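# Push the utility cart into the yellow parking bay

## Task

Move the utility cart into the yellow bay so that every one of its four wheels sits within the taped outline and none rests on the tape. The cart's three tubes must remain upright in its top tray. The robot must not tip over or finish leaning, or the task fails. The result has to hold without the robot; a cart that stays placed only because the robot holds it is not done.

## Robot and tools

Robot: TidyBot++, a four-caster mobile base (0.54 m long, 0.50 m wide, 0.38 m high) carrying one seven-joint arm with a two-finger gripper. The arm's shoulder is 0.12 m ahead of the base centre, 0.68 m up. At the start the arm is folded, hand pointing down; the wrist sticks out up to 0.08 m ahead of the base and the elbow reaches up to 1.15 m. Segments: upper arm 0.42 m, forearm 0.31 m, hand 0.31 m. Cameras: base_camera (fixed on the base, looking forward and down) and wrist_camera (fisheye, looks along the hand).

Frames: the base frame has its origin on the floor below the base centre, x forward, y left, z up. hand_pose is reported in it (the point between the finger pads; its z axis runs out along the fingers, its y axis is the closing direction). The odometry frame is the base frame as it was when the scene began. base_odometry heading is positive to the left, -3.142 to 3.142, and it counts wheel turns, so slip shows as travel and drift of a few cm and degrees builds up. base_tilt is in degrees, positive when leaning forward or right.

execute_actions: argument actions is a list holding one action or nothing (empty = just report state and images). Optional cameras: list of base_camera, wrist_camera or all; omitted/null/all gives every camera, [] gives none. One action may contain:
- base: exactly one key, an offset relative to where the base last reported itself, in the base frame: translate_m (metres, forward +, -2 to 2), strafe_m (metres, left +, -2 to 2) or rotate_rad (radians, counter-clockwise seen from above +, -6.3 to 6.3). A move needing over 8.667 s at its top speed is refused.
- joints: absolute targets in radians by name: joint_1_rad (any angle; positive is clockwise from above, opposite to heading), joint_2_rad -2.249 to 2.249 (shoulder), joint_3_rad any angle, joint_4_rad -2.579 to 2.579 (elbow), joint_5_rad any angle, joint_6_rad -2.099 to 2.099 (wrist), joint_7_rad any angle; gripper_pos 0 (open, about 85 mm gap) to 1 (closed, squeezing about 100 N per finger). Unbounded joints take the shorter way, so turn by steps under half a turn. Done tolerances are 0.039 rad for joints 1-4, 0.056 for 5-7, 0.03 for the gripper.
- speeds: caps for this action only, same keys as base: translate_m and strafe_m 0.05 to 0.5 m/s, rotate_rad 0.1 to 1.57 rad/s (defaults are the maxima).
Base and joint motions begin together. Unknown keys or out-of-range values refuse the whole call. Anything left out may keep chasing its previous target. No action exceeds 15 s.

Planar arm model: with joint_1_rad 0, joint_3_rad 3.14, joint_5_rad 0 the arm moves in the x-z plane. Tilt from vertical (forward positive): upper arm = j2, forearm = j2 - j4, hand = j2 - j4 - j6. Hand offset from shoulder: forward = sum of length*sin(tilt), up = sum of length*cos(tilt). A downward-pointing hand reaches at most about 0.94 m high, only near the base. Joints move up to 1.39 rad/s (1.22 for 5-7).

wait: seconds, 0 to 10; sends nothing new and returns state and images. zoom_image: camera (base_camera or wrist_camera) and region [x0, y0, x1, y1] in pixels of that camera's latest full image, top-left origin, at most 504 by 504. read_manual: optional section "licences"; only licence text. finished_scene: scene, the current scene's integer number; irreversible, it reports success and moves on. Replying with no tool call ends everything.

Result lines: base_status and joint_status tell how each commanded motion ended. done = reached (for the base, wheels turned fully, even if slipping or blocked short). off_target = stopped away from target and may still push. contact_stop / time_out = gave up and now holds where it stopped; a base contact_stop means something pushed it after arrival and the wheels keep pushing until the next base command. "joint command not followed" with a cause line means the self-collision check withheld arm targets (listed as not_followed; they may be retried each action). on_its_own lists what moved without being commanded. motor_effort gives percent of maximum per motor with the action's peak in brackets (noisy, offset). ARM HIT means the arm struck the base or itself hard; nothing stops the arm hitting the base. MOTOR HOT warns from 60 °C; OVER-TEMPERATURE FAULT means the arm sagged, and affected keys read limit_stop_at_motor_heat, so resend them. A torque fault (joint_1-4 limit 104.5 N m, warning 56.7; joint_5-7 limit 51.3, warning 29.4) halts arm and gripper for 10 s and skips the rest of the call while the base keeps going.

Accuracy: friction leaves joints slightly off; correct by sending last command + (wanted - read). hand_pose may be 1-2 cm wrong; trust images. A held load makes the arm sag; never command a joint to its own reading while loaded. The robot holds its last command between replies.

Avoid: driving while the arm is caught on something about 0.8 m or higher (tip-over); sideways shoves on a raised hand (wheels lift); driving the base into obstacles (it pushes hard until timeout, may report done short of target); knocking the tubes off the cart; drops, slams and hard pushes. Back away or retract the arm to right a leaning robot. Leave the cart free-standing in the bay before finishing.

Each tool is called after ">>>" by a JSON object that holds its "api" and its "payload", one argument or row to a line.

## Session

>>> {"api": "execute_actions", "payload": {
  "actions": [
    {"joints":{"joint_6_rad":0.6}}
  ]
}}

Scene clock: 1.73 s.
base_odometry: x=+0.000 y=+0.000 heading=+0.000 (m, m, rad; odometry frame)
base_tilt: forward=+0.1 right=-0.1 (deg)
base_status: not commanded
joint_positions: joint_1_rad=-0.024 joint_2_rad=-0.400 joint_3_rad=+3.130 joint_4_rad=-2.561 joint_5_rad=-0.017 joint_6_rad=+0.597 joint_7_rad=+1.543 gripper_pos=+0.000
joint_status: all done
motor_effort: joint_1_rad=+0(0) joint_2_rad=-4(4) joint_3_rad=+0(1) joint_4_rad=+18(18) joint_5_rad=+0(0) joint_6_rad=+7(8) joint_7_rad=+0(0) (%)
hand_pose: x=+0.5272 y=+0.0133 z=+0.8969 quat_wxyz=(-0.022, +0.704, -0.005, +0.709) (m; base frame)
pictures: base_camera, wrist_camera
camera_calibration (this result's frames):
wrist_camera: T_world_to_cam=[[-0.00398503, -0.999987, 0.00321221, 0.00936685], [0.0273515, -0.00332003, -0.99962, 0.94171], [0.999618, -0.00389566, 0.0273643, -0.416991], [0, 0, 0, 1]] pos_world=[0.391112, 0.0108688, 0.952733]
Images, in order (width x height): base_camera 644x364, wrist_camera 644x476.

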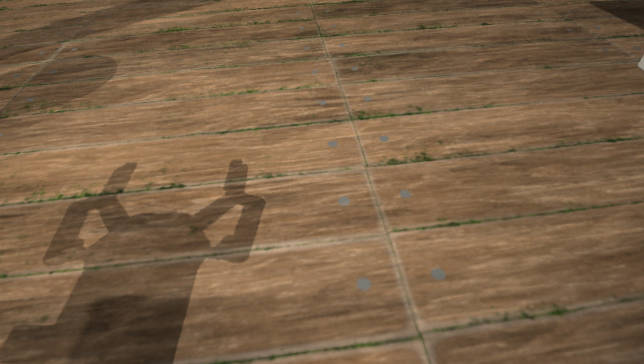

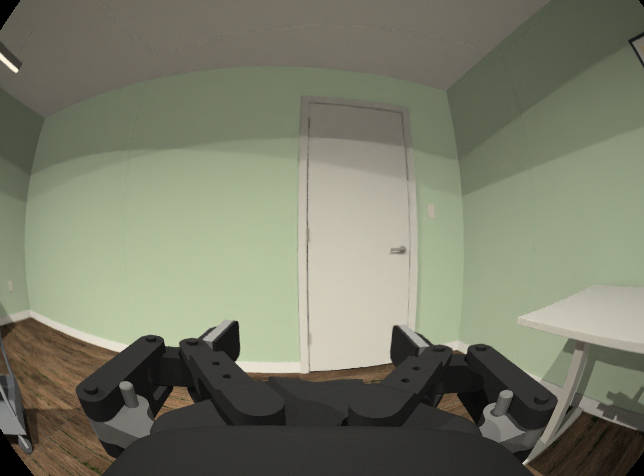

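>>> {"api": "execute_actions", "payload": {
  "actions": [
    {"base":{"rotate_rad":1.4},"joints":{"joint_6_rad":-0.1}}
  ]
}}

Scene clock: 5.33 s.
base_odometry: x=+0.000 y=+0.000 heading=+1.400 (m, m, rad; odometry frame)
base_tilt: forward=+0.2 right=-0.1 (deg)
base_status: done
joint_positions: joint_1_rad=-0.024 joint_2_rad=-0.400 joint_3_rad=+3.130 joint_4_rad=-2.560 joint_5_rad=-0.017 joint_6_rad=-0.095 joint_7_rad=+1.543 gripper_pos=+0.000
joint_status: all done
motor_effort: joint_1_rad=+0(1) joint_2_rad=-3(4) joint_3_rad=+0(1) joint_4_rad=+16(19) joint_5_rad=+0(1) joint_6_rad=+6(9) joint_7_rad=+0(0) (%)
hand_pose: x=+0.4572 y=+0.0136 z=+0.6979 quat_wxyz=(-0.016, +0.903, -0.004, +0.429) (m; base frame)
pictures: base_camera, wrist_camera
camera_calibration (this result's frames):
wrist_camera: T_world_to_cam=[[0.0109973, -0.999769, 0.0184889, -0.00753635], [-0.616375, -0.0213372, -0.787164, 0.891014], [0.787376, -0.00273947, -0.616467, 0.204788], [0, 0, 0, 1]] pos_world=[0.388036, 0.0120382, 0.827759]
Images, in order (width x height): base_camera 644x364, wrist_camera 644x476.

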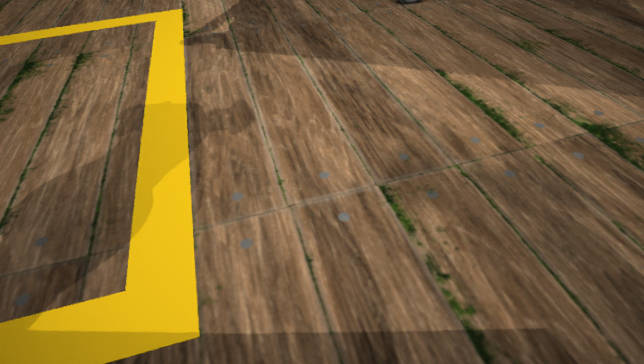

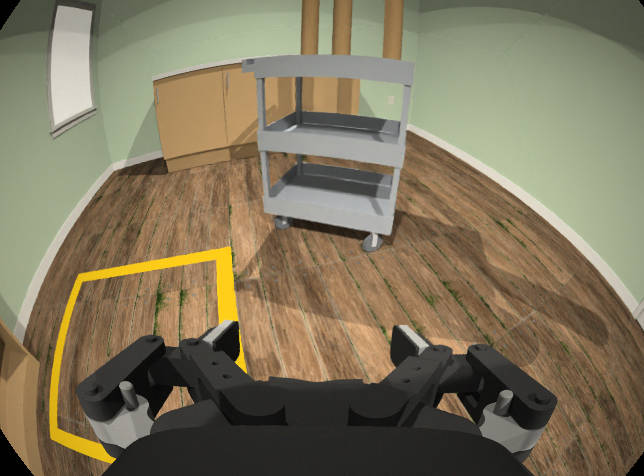

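>>> {"api": "zoom_image", "payload": {
  "camera": "wrist_camera",
  "region": [200,0,460,270]
}}

>>> {"api": "execute_actions", "payload": {
  "actions": [
    {"joints":{"joint_1_rad":-1.2}}
  ],
  "cameras": ["wrist_camera"]
}}

Region (200, 0, 460, 270) of wrist_camera's 644x476 image, scaled by 1.867; it fills the left 485 columns of this view, and the rest is white.

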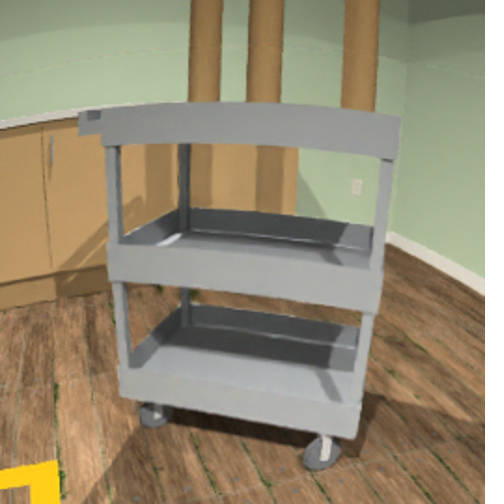

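Scene clock: 16.77 s.
base_odometry: x=+0.000 y=+0.000 heading=+1.400 (m, m, rad; odometry frame)
base_tilt: forward=+0.2 right=-0.1 (deg)
base_status: not commanded
joint_positions: joint_1_rad=-1.186 joint_2_rad=-0.400 joint_3_rad=+3.130 joint_4_rad=-2.560 joint_5_rad=-0.017 joint_6_rad=-0.095 joint_7_rad=+1.543 gripper_pos=+0.000
joint_status: all done
motor_effort: joint_1_rad=+0(0) joint_2_rad=-3(3) joint_3_rad=+0(1) joint_4_rad=+16(17) joint_5_rad=+0(0) joint_6_rad=+6(6) joint_7_rad=+0(0) (%)
hand_pose: x=+0.2408 y=+0.3158 z=+0.6979 quat_wxyz=(-0.249, +0.757, +0.493, +0.350) (m; base frame)
pictures: wrist_camera
camera_calibration (this result's frames):
wrist_camera: T_world_to_cam=[[0.921985, -0.386785, 0.0184889, -0.115944], [-0.225099, -0.574198, -0.787164, 0.844453], [0.315079, 0.721591, -0.616467, 0.260991], [0, 0, 0, 1]] pos_world=[0.214751, 0.251709, 0.827759]
Images, in order (width x height): wrist_camera 644x476.

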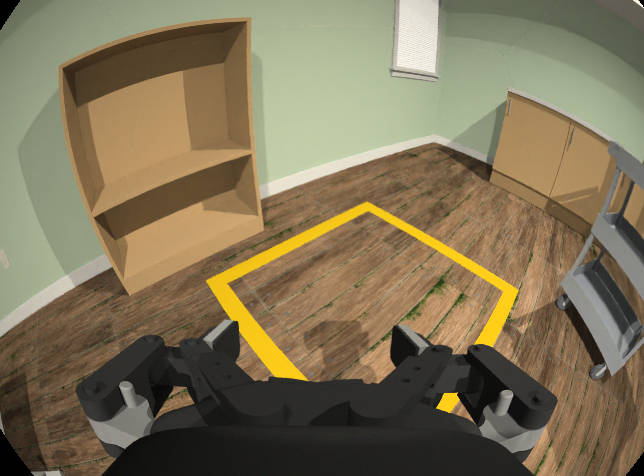

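>>> {"api": "execute_actions", "payload": {
  "actions": [
    {"base":{"rotate_rad":-0.35},"joints":{"joint_1_rad":0,"joint_2_rad":0.8,"joint_4_rad":-2.1,"joint_6_rad":1.33}}
  ],
  "cameras": []
}}

>>> {"api": "execute_actions", "payload": {
  "actions": [
    {"base":{"strafe_m":0.75}}
  ],
  "cameras": ["wrist_camera"]
}}

>>> {"api": "execute_actions", "payload": {
  "actions": [
    {"base":{"translate_m":0.2}}
  ]
}}

Scene clock: 25.37 s.
base_odometry: x=+0.000 y=+0.000 heading=+1.050 (m, m, rad; odometry frame)
base_tilt: forward=+0.2 right=-0.1 (deg)
base_status: done
joint_positions: joint_1_rad=-0.007 joint_2_rad=+0.786 joint_3_rad=+3.130 joint_4_rad=-2.120 joint_5_rad=-0.017 joint_6_rad=+1.304 joint_7_rad=+1.543 gripper_pos=+0.000
joint_status: all done
motor_effort: joint_1_rad=+0(1) joint_2_rad=-32(33) joint_3_rad=-1(2) joint_4_rad=+9(17) joint_5_rad=+0(0) joint_6_rad=+8(9) joint_7_rad=+1(0) (%)
hand_pose: x=+0.8009 y=+0.0065 z=+0.6638 quat_wxyz=(-0.013, +0.718, -0.015, +0.696) (m; base frame)
pictures: none
No camera images: the call's "cameras" was empty. Leave "cameras" out to get every camera's image.

Scene clock: 28.33 s.
base_odometry: x=-0.651 y=+0.373 heading=+1.050 (m, m, rad; odometry frame)
base_tilt: forward=+0.2 right=-0.1 (deg)
base_status: done
joint_positions: joint_1_rad=-0.002 joint_2_rad=+0.786 joint_3_rad=+3.130 joint_4_rad=-2.120 joint_5_rad=-0.017 joint_6_rad=+1.304 joint_7_rad=+1.543 gripper_pos=+0.000
joint_status: not commanded
motor_effort: joint_1_rad=+0(4) joint_2_rad=-32(33) joint_3_rad=+0(2) joint_4_rad=+9(9) joint_5_rad=+1(1) joint_6_rad=+8(7) joint_7_rad=+1(0) (%)
hand_pose: x=+0.8011 y=+0.0032 z=+0.6640 quat_wxyz=(-0.012, +0.718, -0.017, +0.696) (m; base frame)
pictures: wrist_camera
camera_calibration (this result's frames):
wrist_camera: T_world_to_cam=[[-0.0350109, -0.999385, 0.00186813, 0.0267725], [-0.011428, -0.0014688, -0.999934, 0.73267], [0.999322, -0.0350299, -0.0113696, -0.658375], [0, 0, 0, 1]] pos_world=[0.667238, 0.00476938, 0.725086]
Images, in order (width x height): wrist_camera 644x476.

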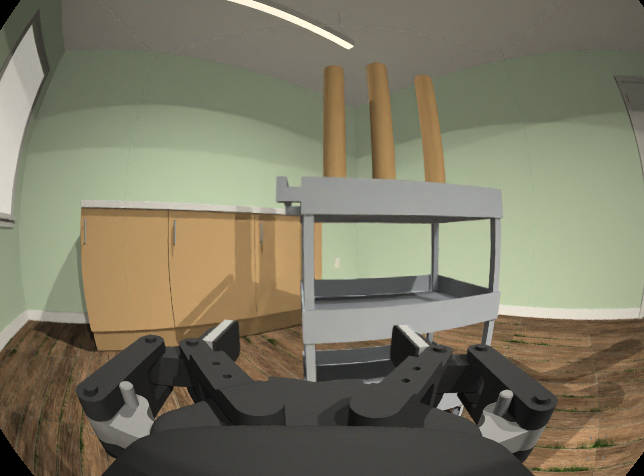

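Scene clock: 29.97 s.
base_odometry: x=-0.552 y=+0.547 heading=+1.051 (m, m, rad; odometry frame)
base_tilt: forward=+0.2 right=-0.1 (deg)
base_status: done
joint_positions: joint_1_rad=-0.002 joint_2_rad=+0.787 joint_3_rad=+3.130 joint_4_rad=-2.112 joint_5_rad=-0.017 joint_6_rad=+1.305 joint_7_rad=+1.543 gripper_pos=+0.000
joint_status: not commanded
motor_effort: joint_1_rad=+0(1) joint_2_rad=-32(35) joint_3_rad=-1(1) joint_4_rad=+9(10) joint_5_rad=+0(1) joint_6_rad=+7(9) joint_7_rad=+1(0) (%)
hand_pose: x=+0.8036 y=+0.0031 z=+0.6666 quat_wxyz=(-0.012, +0.715, -0.017, +0.699) (m; base frame)
pictures: base_camera, wrist_camera
camera_calibration (this result's frames):
wrist_camera: T_world_to_cam=[[-0.0351062, -0.999382, 0.00152027, 0.0271582], [-0.00349764, -0.00139834, -0.999993, 0.728947], [0.999377, -0.0351112, -0.00344639, -0.666166], [0, 0, 0, 1]] pos_world=[0.669254, 0.00477087, 0.726605]
Images, in order (width x height): base_camera 644x364, wrist_camera 644x476.

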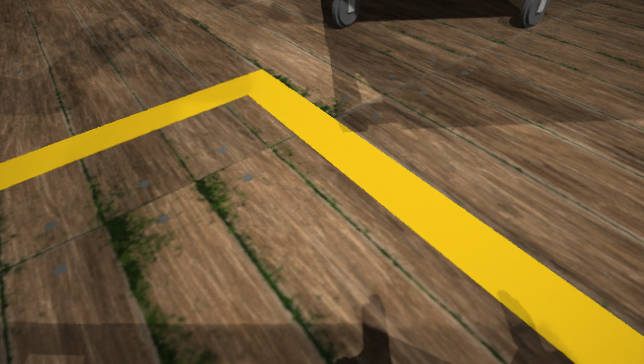

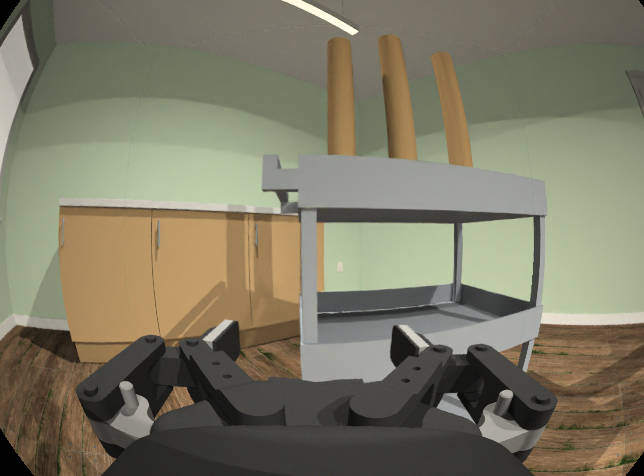

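>>> {"api": "execute_actions", "payload": {
  "actions": [
    {"base":{"translate_m":0.29},"joints":{"joint_1_rad":-0.03},"speeds":{"translate_m":0.2}}
  ]
}}

Scene clock: 44.17 s.
base_odometry: x=-0.408 y=+0.798 heading=+1.051 (m, m, rad; odometry frame)
base_tilt: forward=+0.2 right=-0.1 (deg)
base_status: done
joint_positions: joint_1_rad=-0.022 joint_2_rad=+0.787 joint_3_rad=+3.130 joint_4_rad=-2.111 joint_5_rad=-0.017 joint_6_rad=+1.305 joint_7_rad=+1.543 gripper_pos=+0.000
joint_status: all done
motor_effort: joint_1_rad=+0(2) joint_2_rad=-32(34) joint_3_rad=+0(2) joint_4_rad=+9(10) joint_5_rad=+0(1) joint_6_rad=+8(8) joint_7_rad=+0(0) (%)
hand_pose: x=+0.8037 y=+0.0167 z=+0.6669 quat_wxyz=(-0.019, +0.715, -0.010, +0.699) (m; base frame)
pictures: base_camera, wrist_camera
camera_calibration (this result's frames):
wrist_camera: T_world_to_cam=[[-0.0153704, -0.999881, 0.00148516, 0.0248467], [-0.0026672, -0.00144433, -0.999995, 0.728587], [0.999878, -0.0153743, -0.00264469, -0.667002], [0, 0, 0, 1]] pos_world=[0.669246, 0.0156414, 0.726783]
Images, in order (width x height): base_camera 644x364, wrist_camera 644x476.

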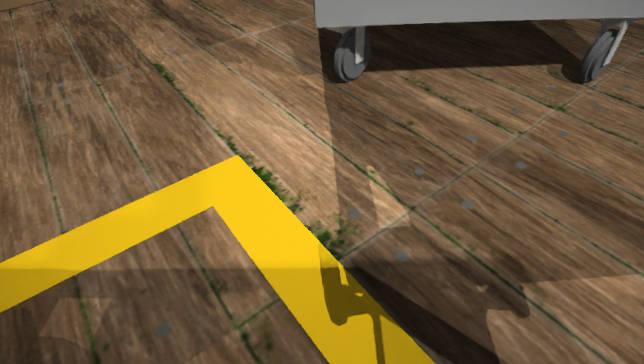

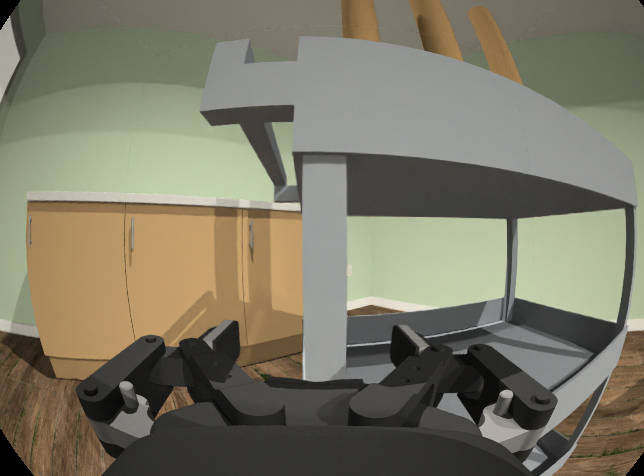

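>>> {"api": "execute_actions", "payload": {
  "actions": [
    {"base":{"translate_m":0.045},"speeds":{"translate_m":0.1}}
  ],
  "cameras": []
}}

>>> {"api": "execute_actions", "payload": {
  "actions": [
    {"joints":{"gripper_pos":1}}
  ],
  "cameras": []
}}

>>> {"api": "execute_actions", "payload": {
  "actions": [
    {"base":{"translate_m":-0.55},"speeds":{"translate_m":0.08}}
  ]
}}

Scene clock: 49.63 s.
base_odometry: x=-0.385 y=+0.838 heading=+1.051 (m, m, rad; odometry frame)
base_tilt: forward=+0.2 right=-0.1 (deg)
base_status: done
joint_positions: joint_1_rad=-0.022 joint_2_rad=+0.787 joint_3_rad=+3.130 joint_4_rad=-2.111 joint_5_rad=-0.017 joint_6_rad=+1.305 joint_7_rad=+1.543 gripper_pos=+0.000
joint_status: not commanded
motor_effort: joint_1_rad=+0(1) joint_2_rad=-32(33) joint_3_rad=-1(1) joint_4_rad=+8(10) joint_5_rad=+0(1) joint_6_rad=+7(9) joint_7_rad=+0(0) (%)
hand_pose: x=+0.8038 y=+0.0167 z=+0.6670 quat_wxyz=(-0.019, +0.715, -0.010, +0.699) (m; base frame)
pictures: none
No camera images: the call's "cameras" was empty. Leave "cameras" out to get every camera's image.

Scene clock: 50.73 s.
base_odometry: x=-0.385 y=+0.838 heading=+1.051 (m, m, rad; odometry frame)
base_tilt: forward=+0.2 right=-0.1 (deg)
base_status: not commanded
joint_positions: joint_1_rad=-0.020 joint_2_rad=+0.787 joint_3_rad=+3.132 joint_4_rad=-2.111 joint_5_rad=-0.019 joint_6_rad=+1.306 joint_7_rad=+1.543 gripper_pos=+0.737
joint_status: gripper_pos off_target (ended at +0.737, target +1.000)
motor_effort: joint_1_rad=-2(7) joint_2_rad=-33(34) joint_3_rad=-3(6) joint_4_rad=+9(10) joint_5_rad=-1(6) joint_6_rad=+8(9) joint_7_rad=-2(2) (%)
hand_pose: x=+0.8039 y=+0.0136 z=+0.6669 quat_wxyz=(-0.016, +0.715, -0.011, +0.699) (m; base frame)
pictures: none
No camera images: the call's "cameras" was empty. Leave "cameras" out to get every camera's image.

Scene clock: 58.13 s.
base_odometry: x=-0.658 y=+0.360 heading=+1.051 (m, m, rad; odometry frame)
base_tilt: forward=+0.2 right=-0.1 (deg)
base_status: done
joint_positions: joint_1_rad=-0.046 joint_2_rad=+0.797 joint_3_rad=+3.129 joint_4_rad=-2.096 joint_5_rad=+0.009 joint_6_rad=+1.308 joint_7_rad=+1.543 gripper_pos=+0.737
joint_status: not commanded
motor_effort: joint_1_rad=+3(6) joint_2_rad=-33(37) joint_3_rad=+1(5) joint_4_rad=+9(11) joint_5_rad=-4(8) joint_6_rad=+8(11) joint_7_rad=-1(2) (%)
hand_pose: x=+0.8072 y=+0.0421 z=+0.6668 quat_wxyz=(-0.035, +0.712, +0.011, +0.701) (m; base frame)
pictures: base_camera, wrist_camera
camera_calibration (this result's frames):
wrist_camera: T_world_to_cam=[[0.035506, -0.999345, 0.00704737, 0.00552701], [0.0057195, -0.0068485, -0.99996, 0.721979], [0.999353, 0.0355449, 0.00547259, -0.677303], [0, 0, 0, 1]] pos_world=[0.672539, 0.0345425, 0.725618]
Images, in order (width x height): base_camera 644x364, wrist_camera 644x476.

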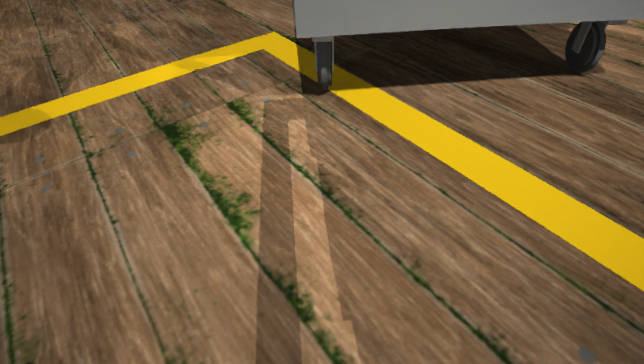

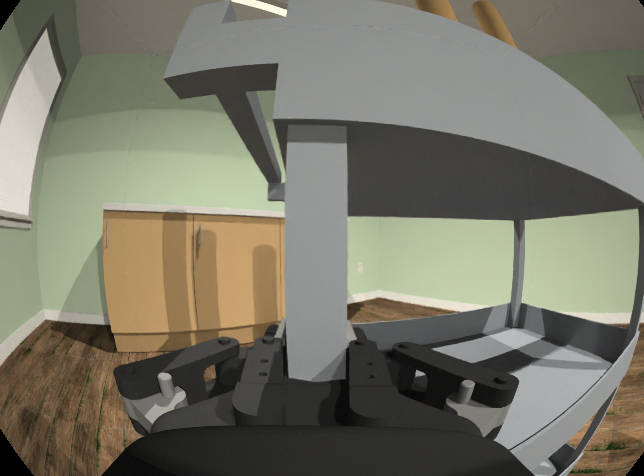

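>>> {"api": "execute_actions", "payload": {
  "actions": [
    {"base":{"rotate_rad":0.9},"speeds":{"rotate_rad":0.115}}
  ],
  "cameras": []
}}

>>> {"api": "execute_actions", "payload": {
  "actions": [
    {"base":{"translate_m":-0.6},"speeds":{"translate_m":0.1}}
  ],
  "cameras": ["base_camera"]
}}

>>> {"api": "execute_actions", "payload": {
  "actions": [
    {"joints":{"gripper_pos":0}}
  ],
  "cameras": []
}}

>>> {"api": "execute_actions", "payload": {
  "actions": [
    {"base":{"translate_m":-0.15}}
  ],
  "cameras": []
}}

>>> {"api": "execute_actions", "payload": {
  "actions": [
    {"joints":{"joint_2_rad":-0.4,"joint_4_rad":-2.56,"joint_6_rad":-0.1}}
  ]
}}

Scene clock: 72.27 s.
base_odometry: x=-0.658 y=+0.360 heading=+1.950 (m, m, rad; odometry frame)
base_tilt: forward=+0.2 right=-0.1 (deg)
base_status: done
joint_positions: joint_1_rad=+0.000 joint_2_rad=+0.797 joint_3_rad=+3.165 joint_4_rad=-2.097 joint_5_rad=-0.064 joint_6_rad=+1.309 joint_7_rad=+1.543 gripper_pos=+0.738
joint_status: not commanded
motor_effort: joint_1_rad=-3(13) joint_2_rad=-31(34) joint_3_rad=-3(11) joint_4_rad=+9(12) joint_5_rad=+4(14) joint_6_rad=+7(10) joint_7_rad=-2(3) (%)
hand_pose: x=+0.8074 y=-0.0292 z=+0.6664 quat_wxyz=(+0.018, +0.711, -0.037, +0.702) (m; base frame)
pictures: none
No camera images: the call's "cameras" was empty. Leave "cameras" out to get every camera's image.

Scene clock: 78.90 s.
base_odometry: x=-0.436 y=-0.197 heading=+1.951 (m, m, rad; odometry frame)
base_tilt: forward=+0.2 right=-0.1 (deg)
base_status: done
joint_positions: joint_1_rad=-0.064 joint_2_rad=+0.798 joint_3_rad=+3.121 joint_4_rad=-2.097 joint_5_rad=+0.034 joint_6_rad=+1.311 joint_7_rad=+1.543 gripper_pos=+0.739
joint_status: not commanded
motor_effort: joint_1_rad=+5(9) joint_2_rad=-33(37) joint_3_rad=+1(6) joint_4_rad=+9(12) joint_5_rad=-6(11) joint_6_rad=+8(10) joint_7_rad=-3(4) (%)
hand_pose: x=+0.8048 y=+0.0653 z=+0.6667 quat_wxyz=(-0.051, +0.711, +0.027, +0.700) (m; base frame)
pictures: base_camera
Images, in order (width x height): base_camera 644x364.

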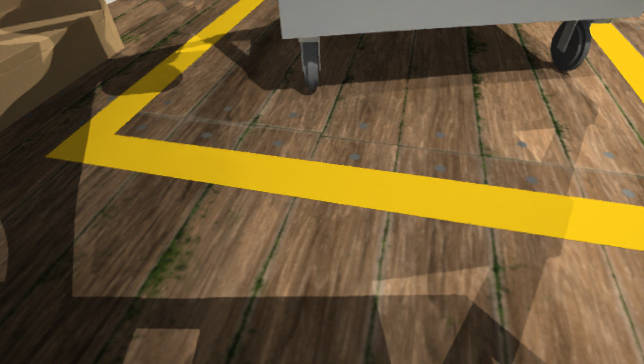

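Scene clock: 80.00 s.
base_odometry: x=-0.436 y=-0.197 heading=+1.950 (m, m, rad; odometry frame)
base_tilt: forward=+0.2 right=-0.1 (deg)
base_status: not commanded
joint_positions: joint_1_rad=-0.039 joint_2_rad=+0.798 joint_3_rad=+3.121 joint_4_rad=-2.097 joint_5_rad=+0.005 joint_6_rad=+1.311 joint_7_rad=+1.543 gripper_pos=+0.000
joint_status: all done
motor_effort: joint_1_rad=+0(5) joint_2_rad=-33(34) joint_3_rad=-1(2) joint_4_rad=+8(9) joint_5_rad=+0(7) joint_6_rad=+8(9) joint_7_rad=+0(4) (%)
hand_pose: x=+0.8069 y=+0.0394 z=+0.6666 quat_wxyz=(-0.035, +0.712, +0.006, +0.701) (m; base frame)
pictures: none
No camera images: the call's "cameras" was empty. Leave "cameras" out to get every camera's image.

Scene clock: 81.47 s.
base_odometry: x=-0.380 y=-0.337 heading=+1.951 (m, m, rad; odometry frame)
base_tilt: forward=+0.2 right=-0.1 (deg)
base_status: done
joint_positions: joint_1_rad=-0.039 joint_2_rad=+0.798 joint_3_rad=+3.121 joint_4_rad=-2.098 joint_5_rad=+0.005 joint_6_rad=+1.311 joint_7_rad=+1.543 gripper_pos=+0.000
joint_status: not commanded
motor_effort: joint_1_rad=+0(1) joint_2_rad=-32(34) joint_3_rad=-1(2) joint_4_rad=+9(11) joint_5_rad=+0(1) joint_6_rad=+8(9) joint_7_rad=+0(0) (%)
hand_pose: x=+0.8068 y=+0.0394 z=+0.6665 quat_wxyz=(-0.035, +0.712, +0.006, +0.701) (m; base frame)
pictures: none
No camera images: the call's "cameras" was empty. Leave "cameras" out to get every camera's image.

Scene clock: 83.93 s.
base_odometry: x=-0.380 y=-0.337 heading=+1.951 (m, m, rad; odometry frame)
base_tilt: forward=+0.1 right=-0.1 (deg)
base_status: not commanded
joint_positions: joint_1_rad=-0.039 joint_2_rad=-0.384 joint_3_rad=+3.121 joint_4_rad=-2.542 joint_5_rad=+0.005 joint_6_rad=-0.077 joint_7_rad=+1.543 gripper_pos=+0.000
joint_status: all done
motor_effort: joint_1_rad=+0(0) joint_2_rad=-4(34) joint_3_rad=+0(1) joint_4_rad=+17(18) joint_5_rad=+0(1) joint_6_rad=+6(9) joint_7_rad=+0(0) (%)
hand_pose: x=+0.4672 y=+0.0215 z=+0.7056 quat_wxyz=(-0.014, +0.899, +0.017, +0.438) (m; base frame)
pictures: base_camera, wrist_camera
camera_calibration (this result's frames):
wrist_camera: T_world_to_cam=[[0.0457916, -0.998165, 0.0396321, -0.0311012], [-0.598446, -0.0591775, -0.798974, 0.904157], [0.799853, 0.0128687, -0.600058, 0.184015], [0, 0, 0, 1]] pos_world=[0.395329, 0.0200935, 0.83405]
Images, in order (width x height): base_camera 644x364, wrist_camera 644x476.

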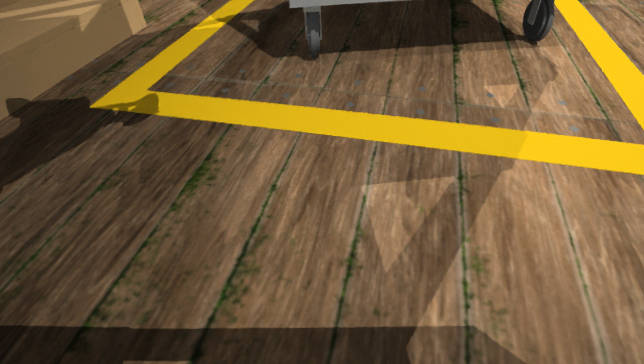

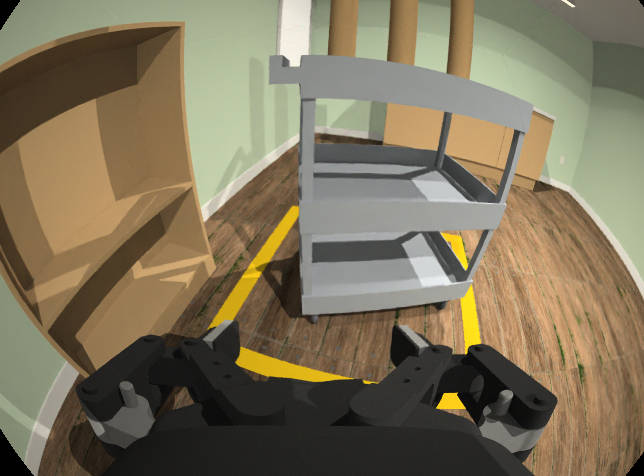

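>>> {"api": "finished_scene", "payload": {
  "scene": 1
}}

The scene is finished: the task was done.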